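## Task

Using only the tray, nudge the inner drawer of the lighter-coloured slide box out through the box end away from the robot base, by a few centimetres or more, and leave it resting there on its own. Do not grasp the outer sleeve of either box, do not shift or rotate either box beyond a tiny amount, and do not slide any tray out as far as roughly half its length. Leave everything else in place, then release and pull the gripper away.

## Robot and tools

ROBOT. One six-joint arm with a two-finger parallel gripper. The fingers extend along the gripper's own +x axis and close along its y axis. The reported hand point (end_effector_position) sits between the finger pads, 3 to 4 cm short of the tips. Cameras: cam_head_left, cam_head_right, cam_high, cam_low, cam_wrist, each 504x504 pixels.

FRAME. All positions and orientations are in the scene frame: origin on the table surface under the arm base, +z up, +y to the left when facing along +x. Lengths are metres. Orientation is a unit quaternion written w first (qw, qx, qy, qz). The base itself may sit slightly tilted, and the printed hand position gets less accurate at long reach.

ROW FORMAT. A row is 8 numbers: x, y, z, qw, qx, qy, qz, opening. The first seven are an absolute target pose for the hand, not an offset. Opening runs from -1 to 1: +1 is fully open (0.088 m); empty fingers touch near -0.80, and values below that change nothing. Closing fully takes at least about 0.5 s. Resend the wanted quaternion in every row, since the reported one can drift.

execute_actions. Argument actions is a list holding zero or one item; optional pictures (true/false) controls whether camera images return. An empty list just reports state. An item {"rows": [...], "steps": n} plays 1 to 15 rows, one per control step of 1/30 s (n at most 15, default 15); the final row repeats if rows run out. An item with only steps (up to 300) is a pause measured from the previous result, so your thinking time eats into it. A target lying over 0.6 m from the last reported position along any gripper axis is rejected and nothing is sent. Each step the command is limited to 70 mm and 16 degrees from the measured pose, so a distant target needs several calls; afterwards the arm only continues to the last limited pose.

move. Argument target is one row (absolute pose plus opening); speed is optional, 0.002 to 0.5 m/s (default 0.25), with rotation capped at twice that in rad/s. It drives a straight path lasting 0.5 to 10 s, turning the short way, and does not avoid obstacles; the hand lags and may overshoot the speed, especially near full stretch. The opening is applied at the start. Its result adds a move: line with the outcome (done, off_target, moving, held, fault), which limits acted (paced = pose was clipped; held = some steps were blocked, after which the arm may speed up), and the remaining distance to target.

wait. Argument seconds, 0 to 10; the robot receives nothing new.

zoom_image. Arguments camera (one of the five names) and region [x0, y0, x1, y1] in pixels, top-left origin, at most 504 by 504; returns an enlarged crop of that camera's latest picture.

finished_scene. Argument scene: the number of the current scene. Only call it once the tray stays out without help.

READING RESULTS. The state line gives hand position, quaternion and linear/angular velocities. Joint positions and Joint velocities list waist, shoulder, elbow, wrist pitch, wrist yaw, wrist roll (rad), then finger-pad gap (m). Ranges: waist -3.054 to 3.054, shoulder 0 to 3.142, elbow 0 to 2.356, wrist pitch and yaw -1.571 to 1.571, wrist roll -3.142 to 3.142. grip_measured is the actual opening on the command scale; readings may be off by about 1 mm. HELD marks steps whose command was partly or wholly withheld; a pose unreachable line means the clearance check (which treats the mount post as arm) altered or stopped the command. Hand target appears when the controller's current goal is known. Joint torques are raw drive outputs with offsets and noise, not pure contact force. MOTOR HOT warns from 50 °C; at 95 °C an OVER-TEMPERATURE FAULT holds the arm, and if it fails to cool the arm goes limp. A TORQUE FAULT freezes the arm for 10 s when a joint hits its load limit (N m: waist 17.2, shoulder 21.3, elbow 21.3, wrist pitch 5.61, wrist yaw 5.59, wrist roll 5.24).

PRACTICE. Friction can leave the hand short or slightly tilted, and tiny moves may not happen, so check pose after each motion and correct tilt. Contact is harder at higher speed and with targets set further beyond the contact point, so approach the tray slowly and aim only a little past it. Push the tray from its near end toward the far end with the fingertips or closed fingers, in small increments, watching that the outer box does not slide or rotate and that the tray stops well short of half out. Never clamp the outer sleeve, never knock anything off the table, avoid long loaded holds, then back away and lift clear.

Each tool is called in YAML: its name, and indented under it one key for each argument.

## Session

execute_actions:
  actions: []

Scene clock: 0.00 s of 3750.00 s.
end_effector_position=(+0.1480, -0.2899, +0.2499) grip_measured=+0.830 end_effector_quat_wxyz=(+0.770, -0.512, +0.375, -0.064) end_effector_velocity=(+0.001, +0.003, +0.000) end_effector_angular_velocity=(-0.004, -0.001, +0.025)
Joint positions: [-1.782  1.445  0.499  0.36  -1.177 -1.578  0.08 ]
Joint velocities: [-0.002 -0.002 -0.002 -0.007 -0.022 -0.022 -0.   ]
Joint torques (N m, as the arm reports them, + toward a larger angle): no reading
Heat: hottest wrist roll 28 °C (+0.0 °C/min).
Hand target: +0.148, -0.290, +0.250; +0.770, -0.513, +0.375, -0.064

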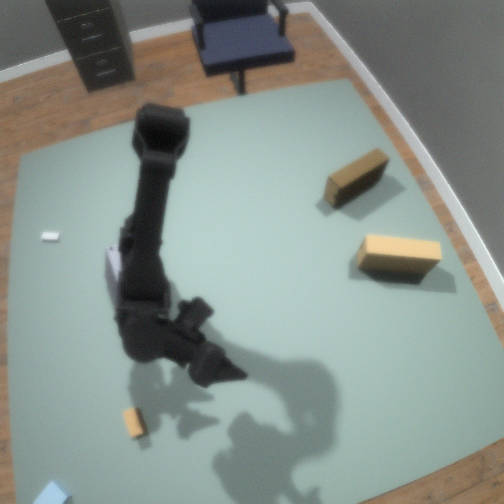

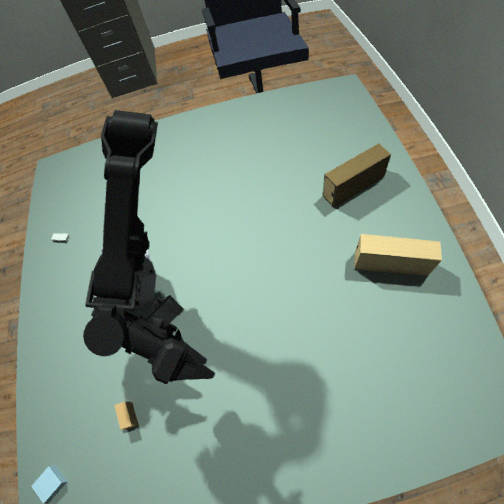

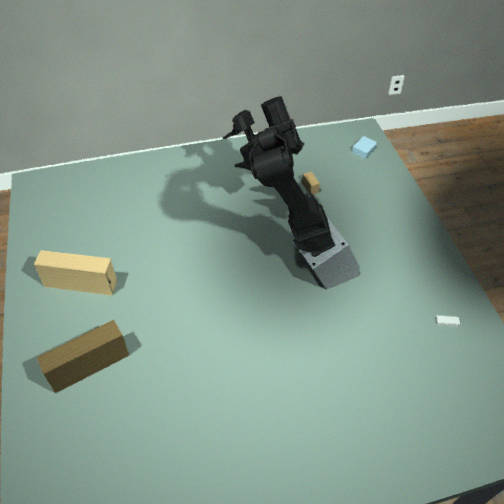

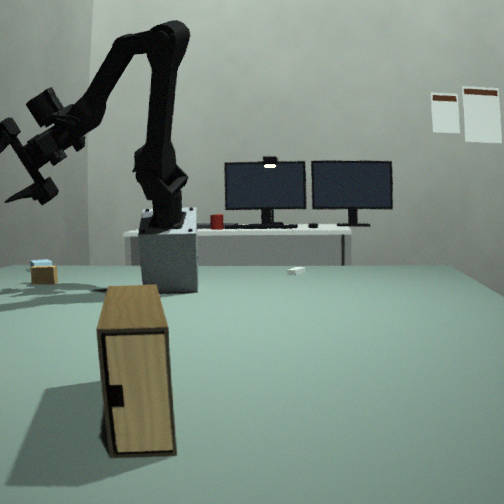

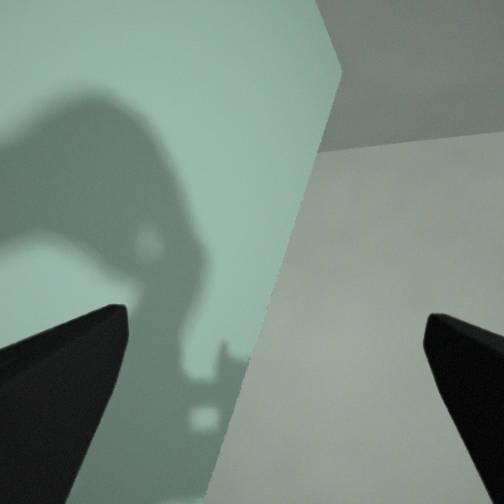

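move:
  target: [0.33,0,0.22,0.866,0,0.5,0,-1]

Scene clock: 8.73 s of 3750.00 s.
end_effector_position=(+0.3258, -0.0000, +0.2188) grip_measured=-0.803 end_effector_quat_wxyz=(+0.864, -0.004, +0.504, +0.001) end_effector_velocity=(-0.001, +0.001, -0.001) end_effector_angular_velocity=(+0.008, +0.008, -0.017)
Joint positions: [-0.216  0.827  0.72  -0.531 -0.185 -0.039  0.   ]
Joint velocities: [ 0.007  0.002  0.002 -0.007  0.007  0.022  0.   ]
Joint torques (N m, as the arm reports them, + toward a larger angle): [-0.14 -2.97  7.78  1.23  0.23  0.14]
Heat: hottest wrist roll 28 °C (+0.0 °C/min).
Hand target: +0.329, +0.000, +0.221; +0.865, -0.004, +0.502, -0.001
Off the commanded pose: 0.004 m, 1 deg.
After step 90, 3.10 s passed at rest.
move: done

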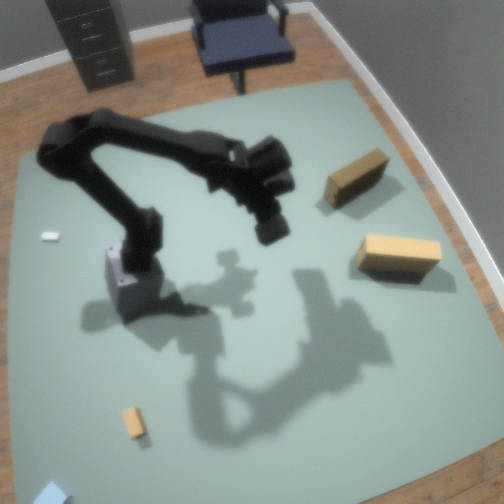

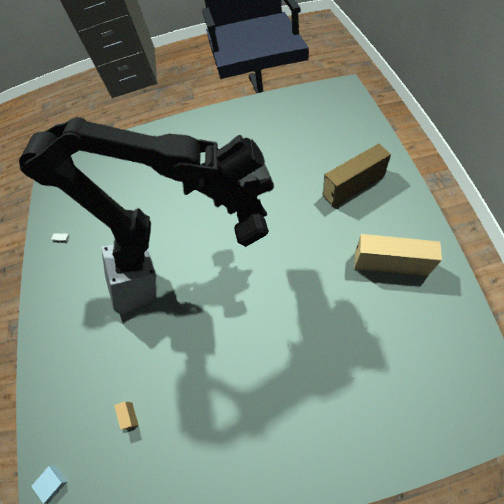

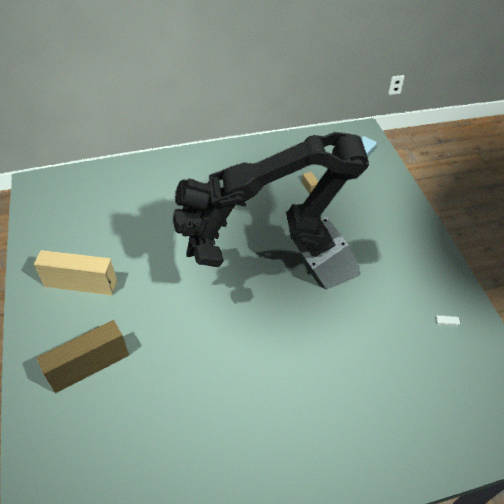

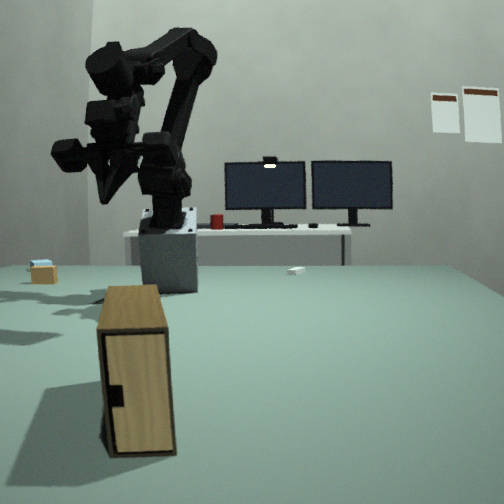

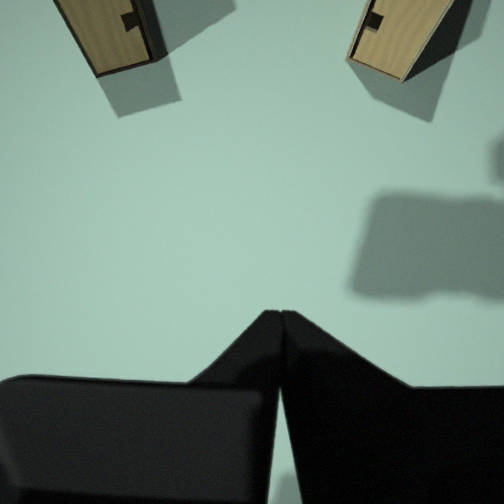

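move:
  target: [0.42,-0.1,0.07,0.966,0,0.259,0,-1]

Scene clock: 12.27 s of 3750.00 s.
end_effector_position=(+0.4208, -0.0987, +0.0718) grip_measured=-0.803 end_effector_quat_wxyz=(+0.966, -0.000, +0.258, -0.001) end_effector_velocity=(-0.004, +0.006, -0.007) end_effector_angular_velocity=(+0.033, +0.022, +0.025)
Joint positions: [-0.438  1.929  0.545  1.284 -0.396  0.047  0.   ]
Joint velocities: [ 0.002  0.012 -0.002 -0.007 -0.037  0.007  0.   ]
Joint torques (N m, as the arm reports them, + toward a larger angle): [-2.12 -5.89  2.7   1.68 -0.17  0.13]
Heat: hottest wrist roll 28 °C (+0.0 °C/min).
Hand target: +0.421, -0.099, +0.070; +0.966, +0.002, +0.259, -0.000
Off the commanded pose: 0.002 m, 0 deg.
move: done

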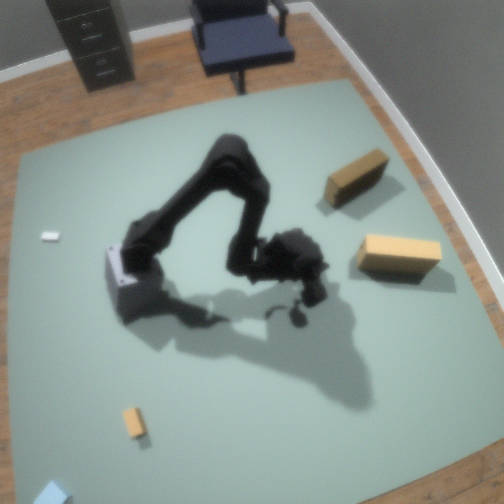

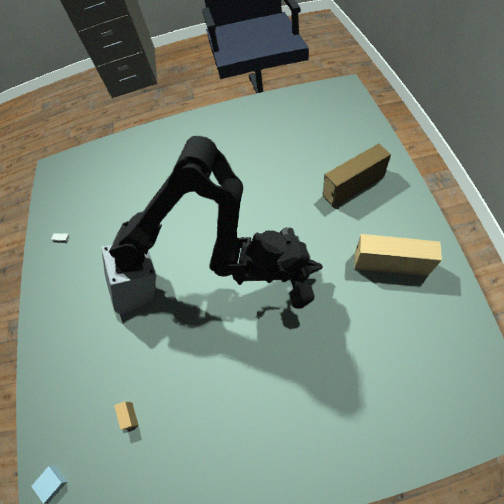

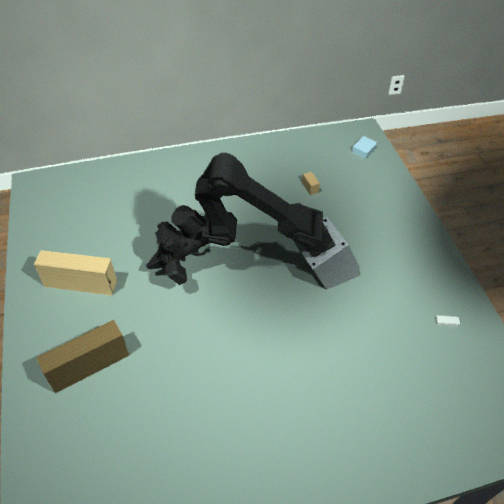

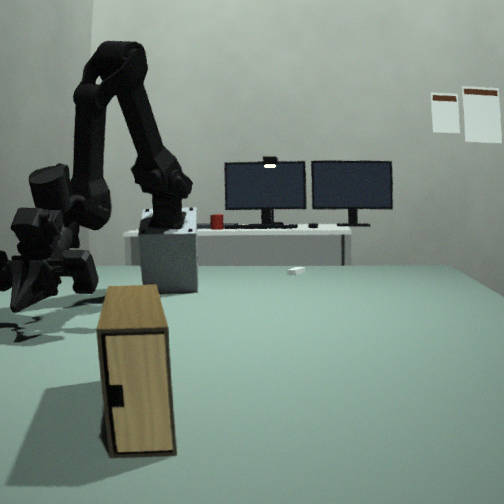

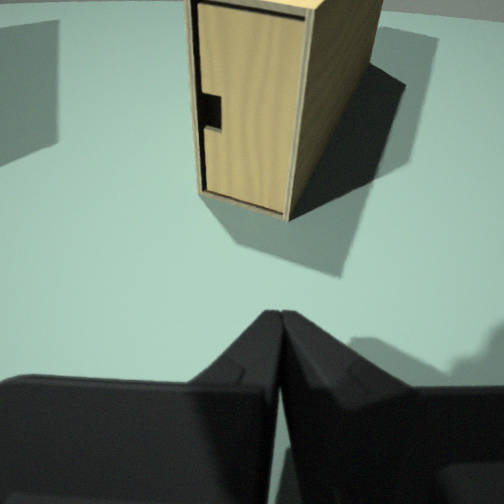

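move:
  target: [0.45,-0.06,0.055,0.97,0.03,0.171,-0.171,-1]

Scene clock: 21.43 s of 3750.00 s.
end_effector_position=(+0.4499, -0.0601, +0.0579) grip_measured=-0.803 end_effector_quat_wxyz=(+0.971, +0.028, +0.169, -0.169) end_effector_velocity=(-0.002, -0.005, -0.004) end_effector_angular_velocity=(-0.028, +0.027, -0.017)
Joint positions: [-0.115  2.086  0.621  1.498  0.259  0.212  0.   ]
Joint velocities: [-0.002  0.002  0.002 -0.022  0.022 -0.022  0.   ]
Joint torques (N m, as the arm reports them, + toward a larger angle): [-0.92 -6.33  1.81  1.81  0.37  0.16]
Heat: hottest wrist pitch 28 °C (+0.0 °C/min).
Hand target: +0.450, -0.060, +0.055; +0.970, +0.030, +0.171, -0.171
Off the commanded pose: 0.003 m, 0 deg.
After step 90, 4.90 s passed at rest.
move: done

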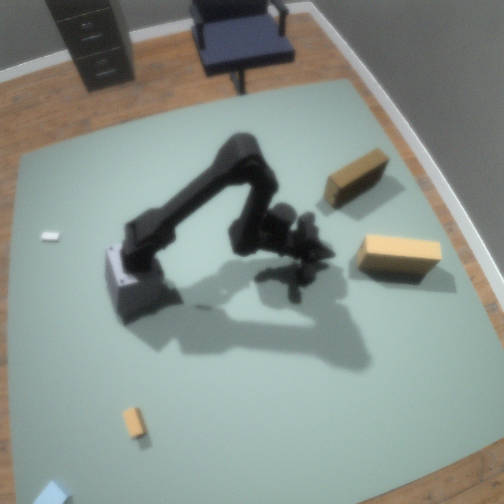

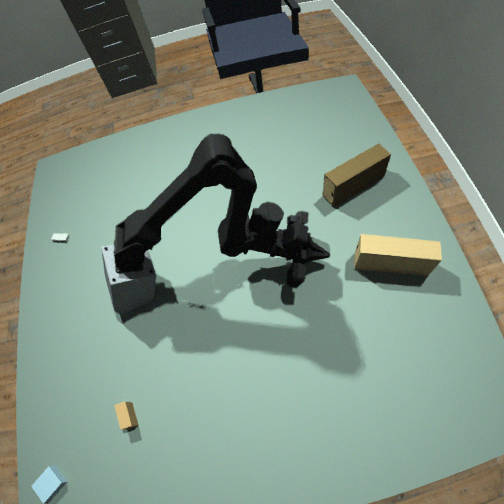

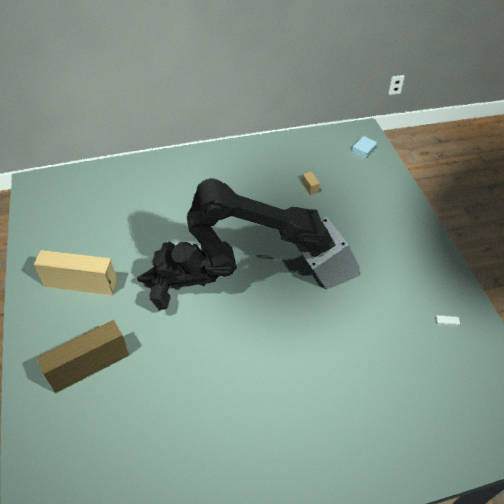

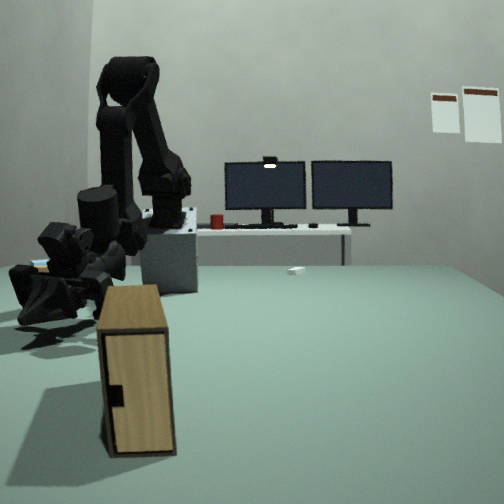

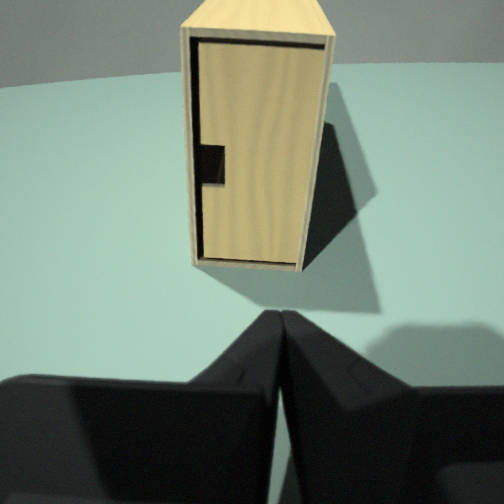

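move:
  target: [0.4806,-0.0637,0.052,0.97,0.03,0.171,-0.171,-1]
  speed: 0.1

Scene clock: 25.47 s of 3750.00 s.
end_effector_position=(+0.4811, -0.0622, +0.0560) grip_measured=-0.803 end_effector_quat_wxyz=(+0.971, +0.029, +0.167, -0.170) end_effector_velocity=(-0.003, -0.000, -0.006) end_effector_angular_velocity=(-0.007, +0.029, -0.005)
Joint positions: [-0.117  2.096  0.748  1.386  0.26   0.213  0.   ]
Joint velocities: [ 0.002  0.002 -0.002 -0.022  0.007 -0.007  0.   ]
Joint torques (N m, as the arm reports them, + toward a larger angle): [-1.5  -6.95  2.68  1.44  0.08  0.14]
Heat: hottest wrist pitch 28 °C (+0.0 °C/min).
Hand target: +0.481, -0.064, +0.052; +0.970, +0.030, +0.171, -0.171
Off the commanded pose: 0.004 m, 0 deg.
After step 90, 0.23 s passed at rest.
move: done

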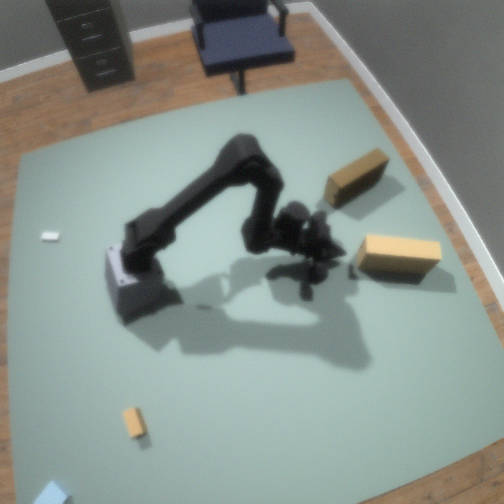

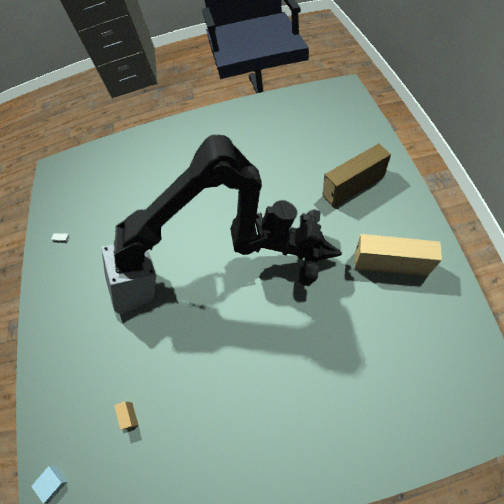

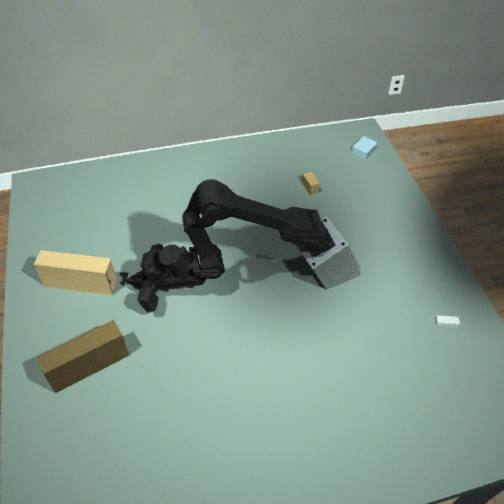

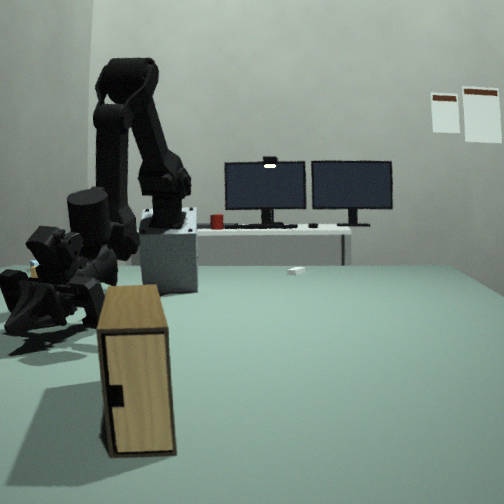

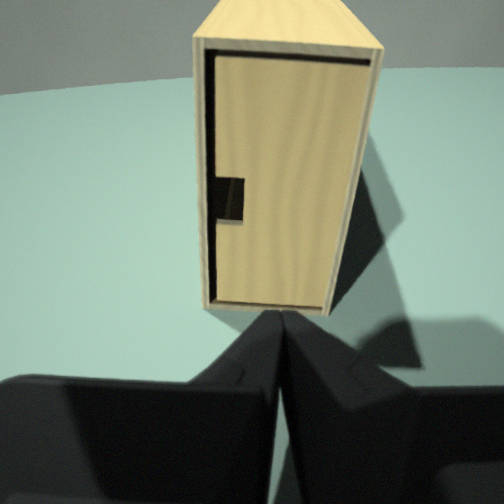

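move:
  target: [0.514,-0.0755,0.052,0.97,0.03,0.171,-0.171,-1]
  speed: 0.05

move:
  target: [0.533,-0.0823,0.052,0.97,0.03,0.171,-0.171,-1]
  speed: 0.03

Scene clock: 29.07 s of 3750.00 s.
end_effector_position=(+0.5143, -0.0742, +0.0564) grip_measured=-0.803 end_effector_quat_wxyz=(+0.971, +0.029, +0.167, -0.171) end_effector_velocity=(-0.001, -0.002, -0.002) end_effector_angular_velocity=(-0.010, +0.009, -0.007)
Joint positions: [-0.146  2.115  0.89   1.262  0.234  0.214  0.   ]
Joint velocities: [-0.002  0.002  0.002 -0.007  0.007 -0.007  0.   ]
Joint torques (N m, as the arm reports them, + toward a larger angle): [-1.69 -7.54  3.37  1.49 -0.03  0.14]
Heat: hottest wrist pitch 29 °C (+2.1 °C/min).
Hand target: +0.514, -0.075, +0.052; +0.970, +0.030, +0.171, -0.171
Off the commanded pose: 0.005 m, 0 deg.
move: done

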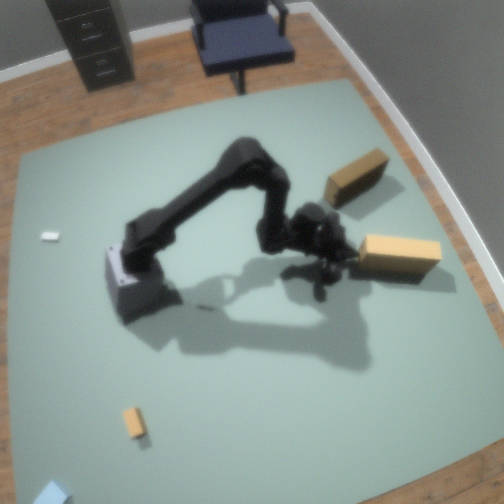

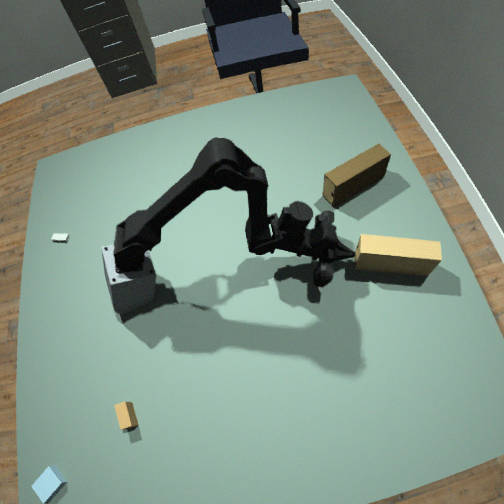

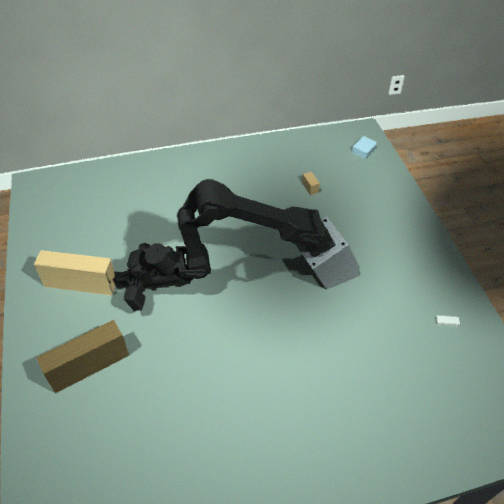

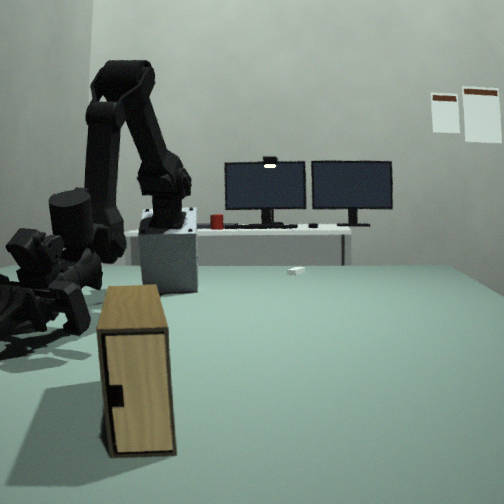

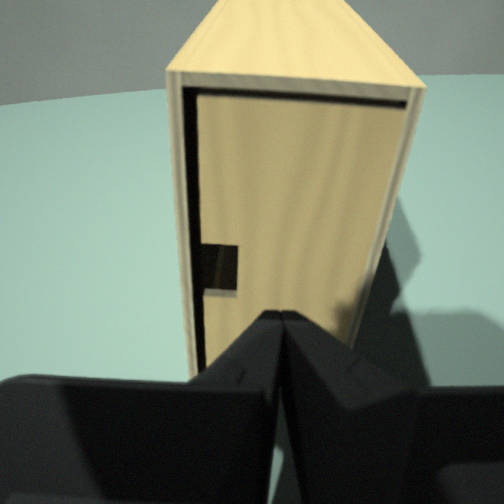

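Scene clock: 30.03 s of 3750.00 s.
end_effector_position=(+0.5336, -0.0808, +0.0572) grip_measured=-0.803 end_effector_quat_wxyz=(+0.971, +0.029, +0.166, -0.171) end_effector_velocity=(-0.002, -0.003, -0.008) end_effector_angular_velocity=(-0.021, +0.033, -0.005)
Joint positions: [-0.16   2.132  0.976  1.194  0.219  0.215  0.   ]
Joint velocities: [-0.002  0.012  0.007 -0.022  0.007 -0.022  0.   ]
Joint torques (N m, as the arm reports them, + toward a larger angle): [-1.8  -7.92  3.83  1.46 -0.02  0.16]
Heat: hottest wrist pitch 29 °C (+2.0 °C/min).
Hand target: +0.533, -0.082, +0.052; +0.970, +0.030, +0.171, -0.171
Off the commanded pose: 0.005 m, 1 deg.
move: done

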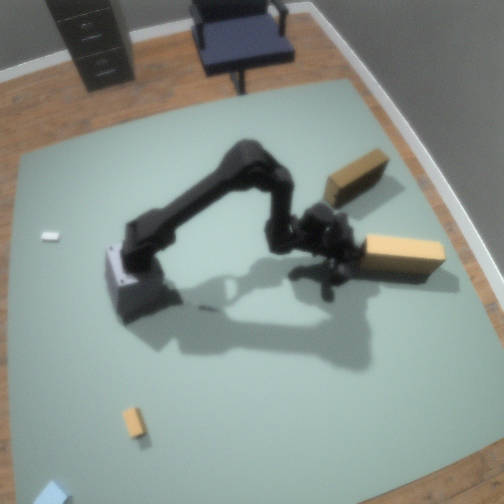

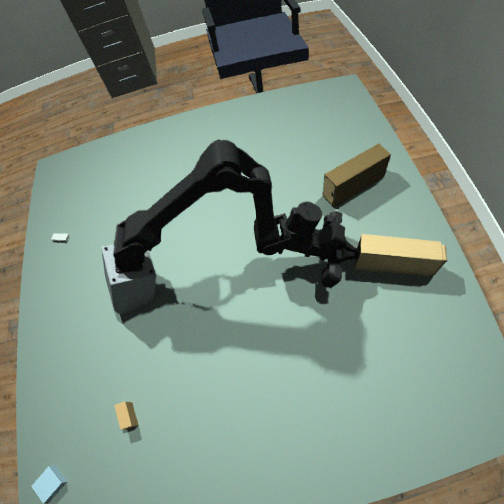

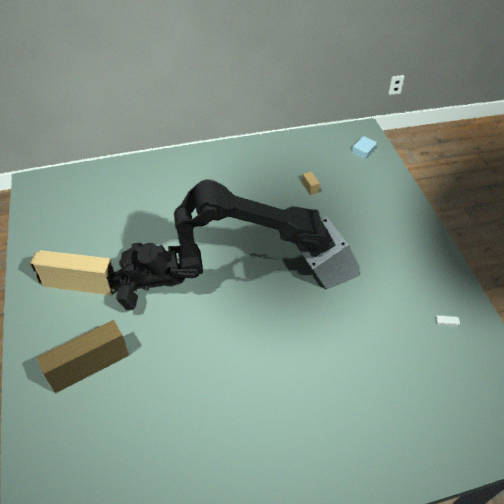

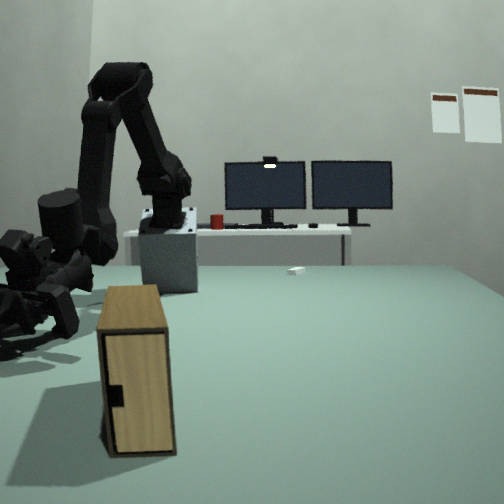

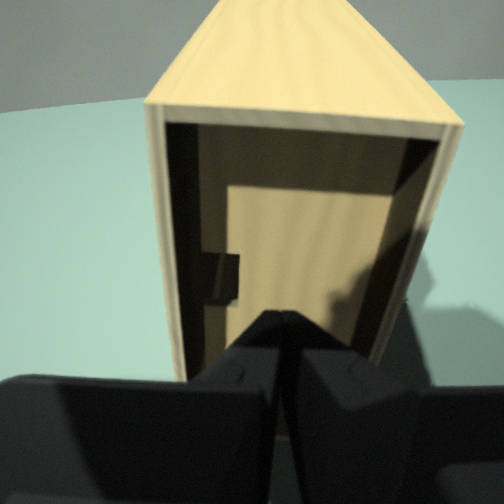

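move:
  target: [0.549,-0.0845,0.052,0.97,0.03,0.171,-0.171,-1]
  speed: 0.03

Scene clock: 32.40 s of 3750.00 s.
end_effector_position=(+0.5493, -0.0837, +0.0575) grip_measured=-0.803 end_effector_quat_wxyz=(+0.971, +0.029, +0.166, -0.172) end_effector_velocity=(+0.001, +0.001, -0.004) end_effector_angular_velocity=(-0.011, +0.026, +0.023)
Joint positions: [-0.165  2.148  1.048  1.139  0.216  0.215  0.   ]
Joint velocities: [-0.002  0.002  0.007 -0.022 -0.022 -0.022  0.   ]
Joint torques (N m, as the arm reports them, + toward a larger angle): [-1.78 -8.13  4.12  1.44 -0.05  0.15]
Heat: hottest wrist pitch 29 °C (+1.9 °C/min).
Hand target: +0.549, -0.084, +0.052; +0.970, +0.030, +0.171, -0.171
Off the commanded pose: 0.006 m, 1 deg.
move: done

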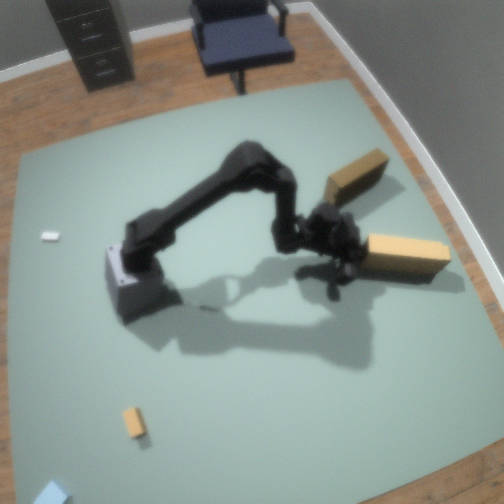

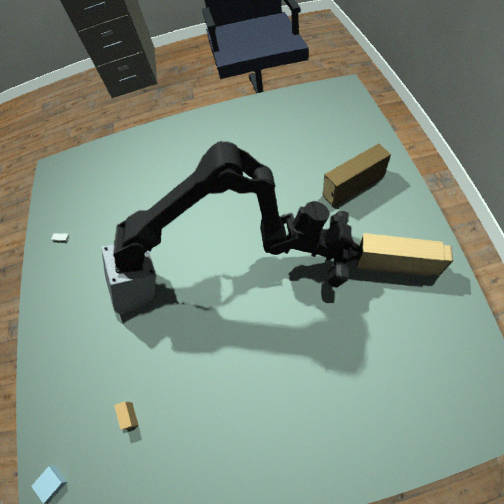

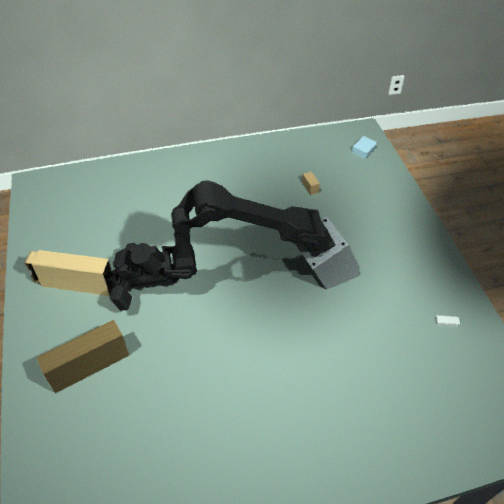

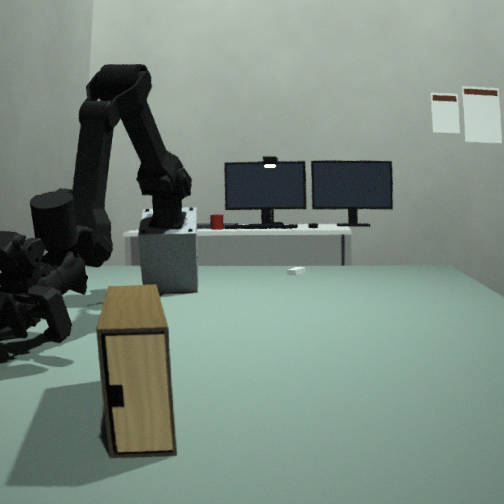

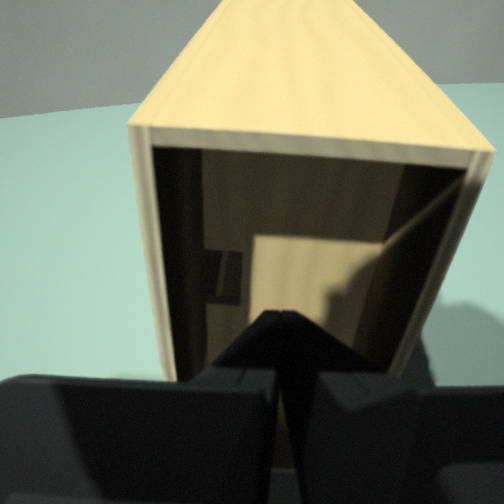

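zoom_image:
  camera: "cam_head_right"
  region: [330,210,480,310]

Region (330, 210, 480, 310) of cam_head_right's 504x504 image, scaled by 3.360, with more detail than that image has.

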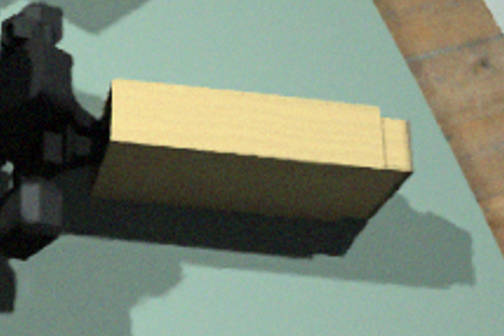

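move:
  target: [0.561,-0.0885,0.052,0.97,0.03,0.171,-0.171,-1]
  speed: 0.02

zoom_image:
  camera: "cam_head_right"
  region: [330,210,480,310]

Scene clock: 38.63 s of 3750.00 s.
end_effector_position=(+0.5614, -0.0871, +0.0573) grip_measured=-0.803 end_effector_quat_wxyz=(+0.971, +0.029, +0.167, -0.171) end_effector_velocity=(-0.003, -0.003, -0.006) end_effector_angular_velocity=(+0.004, +0.014, -0.014)
Joint positions: [-0.171  2.164  1.106  1.096  0.209  0.215  0.   ]
Joint velocities: [-0.002  0.012  0.002 -0.007  0.007  0.007  0.   ]
Joint torques (N m, as the arm reports them, + toward a larger angle): [-2.03 -8.58  4.41  1.46 -0.04  0.15]
Heat: hottest shoulder 29 °C (+1.6 °C/min).
Hand target: +0.561, -0.089, +0.052; +0.970, +0.030, +0.171, -0.171
Off the commanded pose: 0.006 m, 1 deg.
After step 90, 2.30 s passed at rest.
move: done

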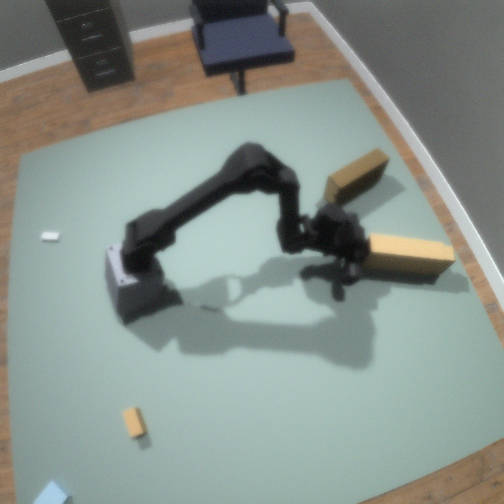

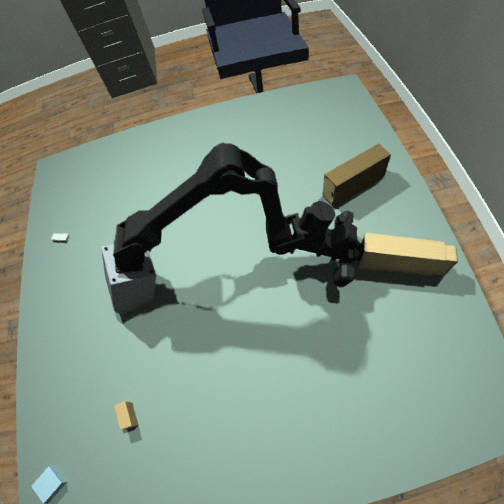

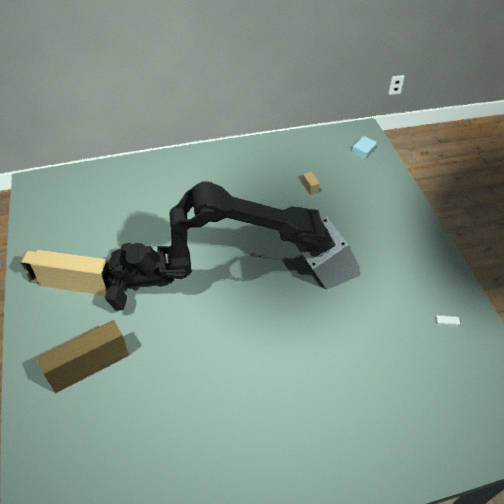

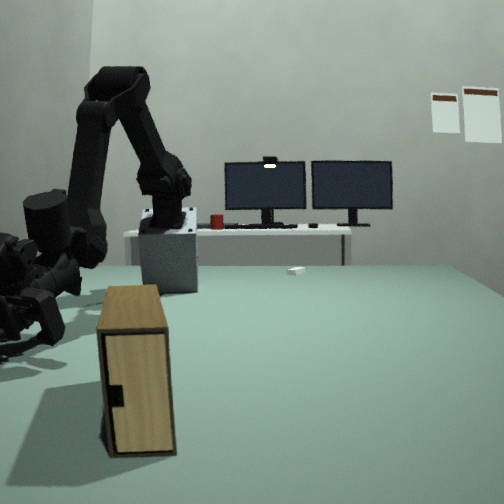

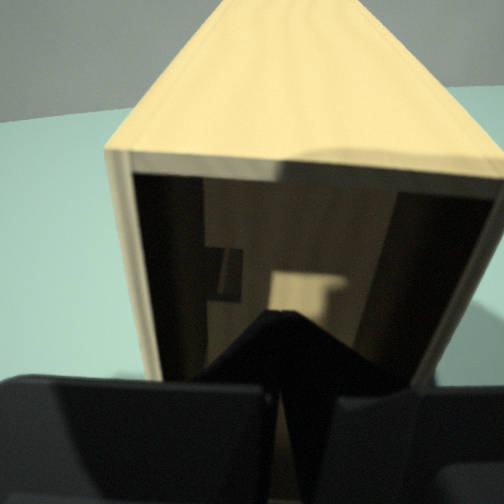

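Region (330, 210, 480, 310) of cam_head_right's 504x504 image, scaled by 3.360, with more detail than that image has.

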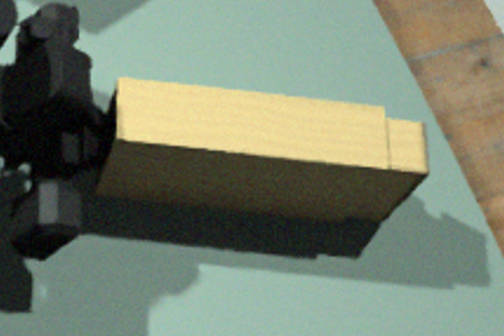

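move:
  target: [0.46,-0.052,0.08,0.97,0.03,0.171,-0.171,-1]
  speed: 0.15

zoom_image:
  camera: "cam_head_right"
  region: [330,210,480,310]

Scene clock: 42.10 s of 3750.00 s.
end_effector_position=(+0.4601, -0.0532, +0.0769) grip_measured=-0.803 end_effector_quat_wxyz=(+0.969, +0.029, +0.174, -0.170) end_effector_velocity=(-0.006, -0.003, -0.005) end_effector_angular_velocity=(-0.023, +0.038, -0.004)
Joint positions: [-0.098  1.976  0.628  1.371  0.277  0.215  0.   ]
Joint velocities: [-0.002 -0.002 -0.012 -0.022  0.007 -0.022  0.   ]
Joint torques (N m, as the arm reports them, + toward a larger angle): [-0.8  -8.78  1.53  1.76  0.38  0.06]
Heat: hottest shoulder 30 °C (+2.9 °C/min).
Hand target: +0.460, -0.052, +0.080; +0.970, +0.030, +0.171, -0.171
Off the commanded pose: 0.003 m, 0 deg.
move: done

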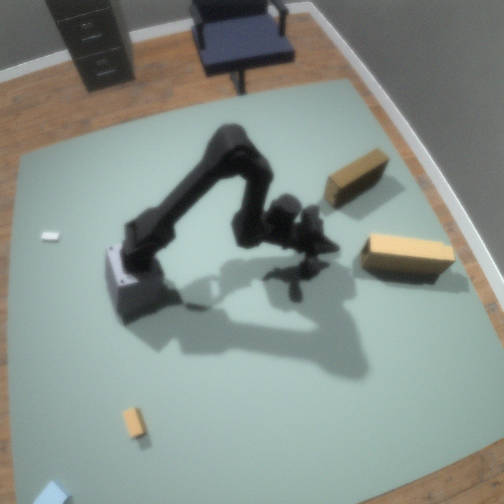

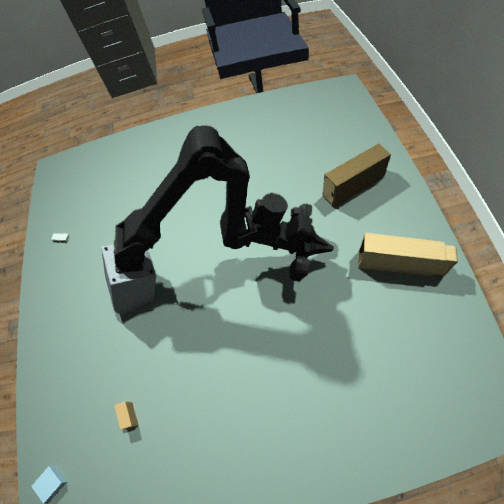

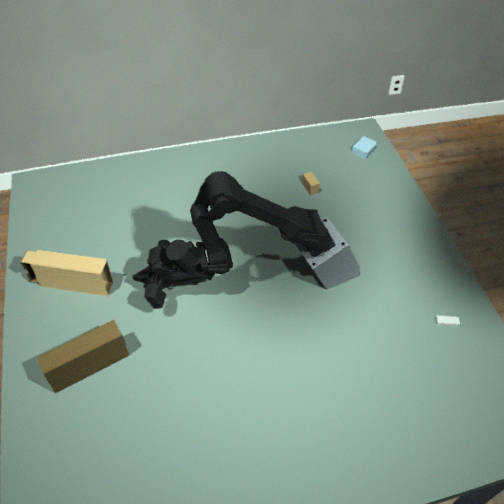

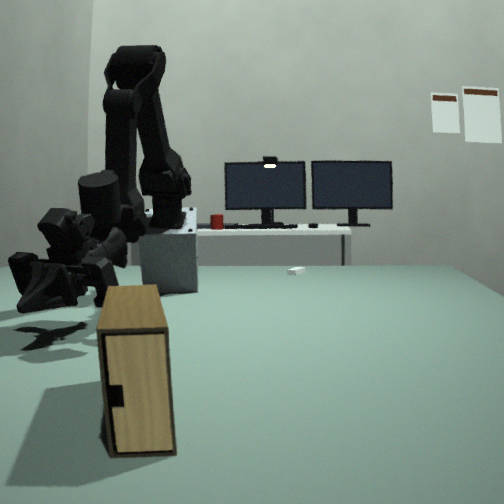

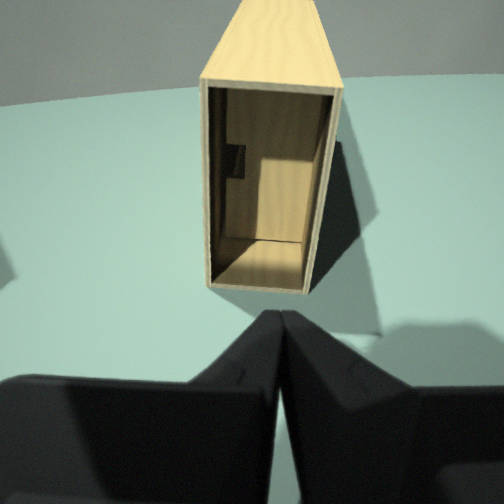

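Region (330, 210, 480, 310) of cam_head_right's 504x504 image, scaled by 3.360, with more detail than that image has.

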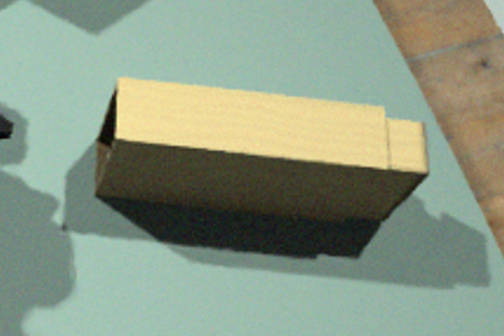

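finished_scene:
  scene: 1

The scene is finished: the task was done.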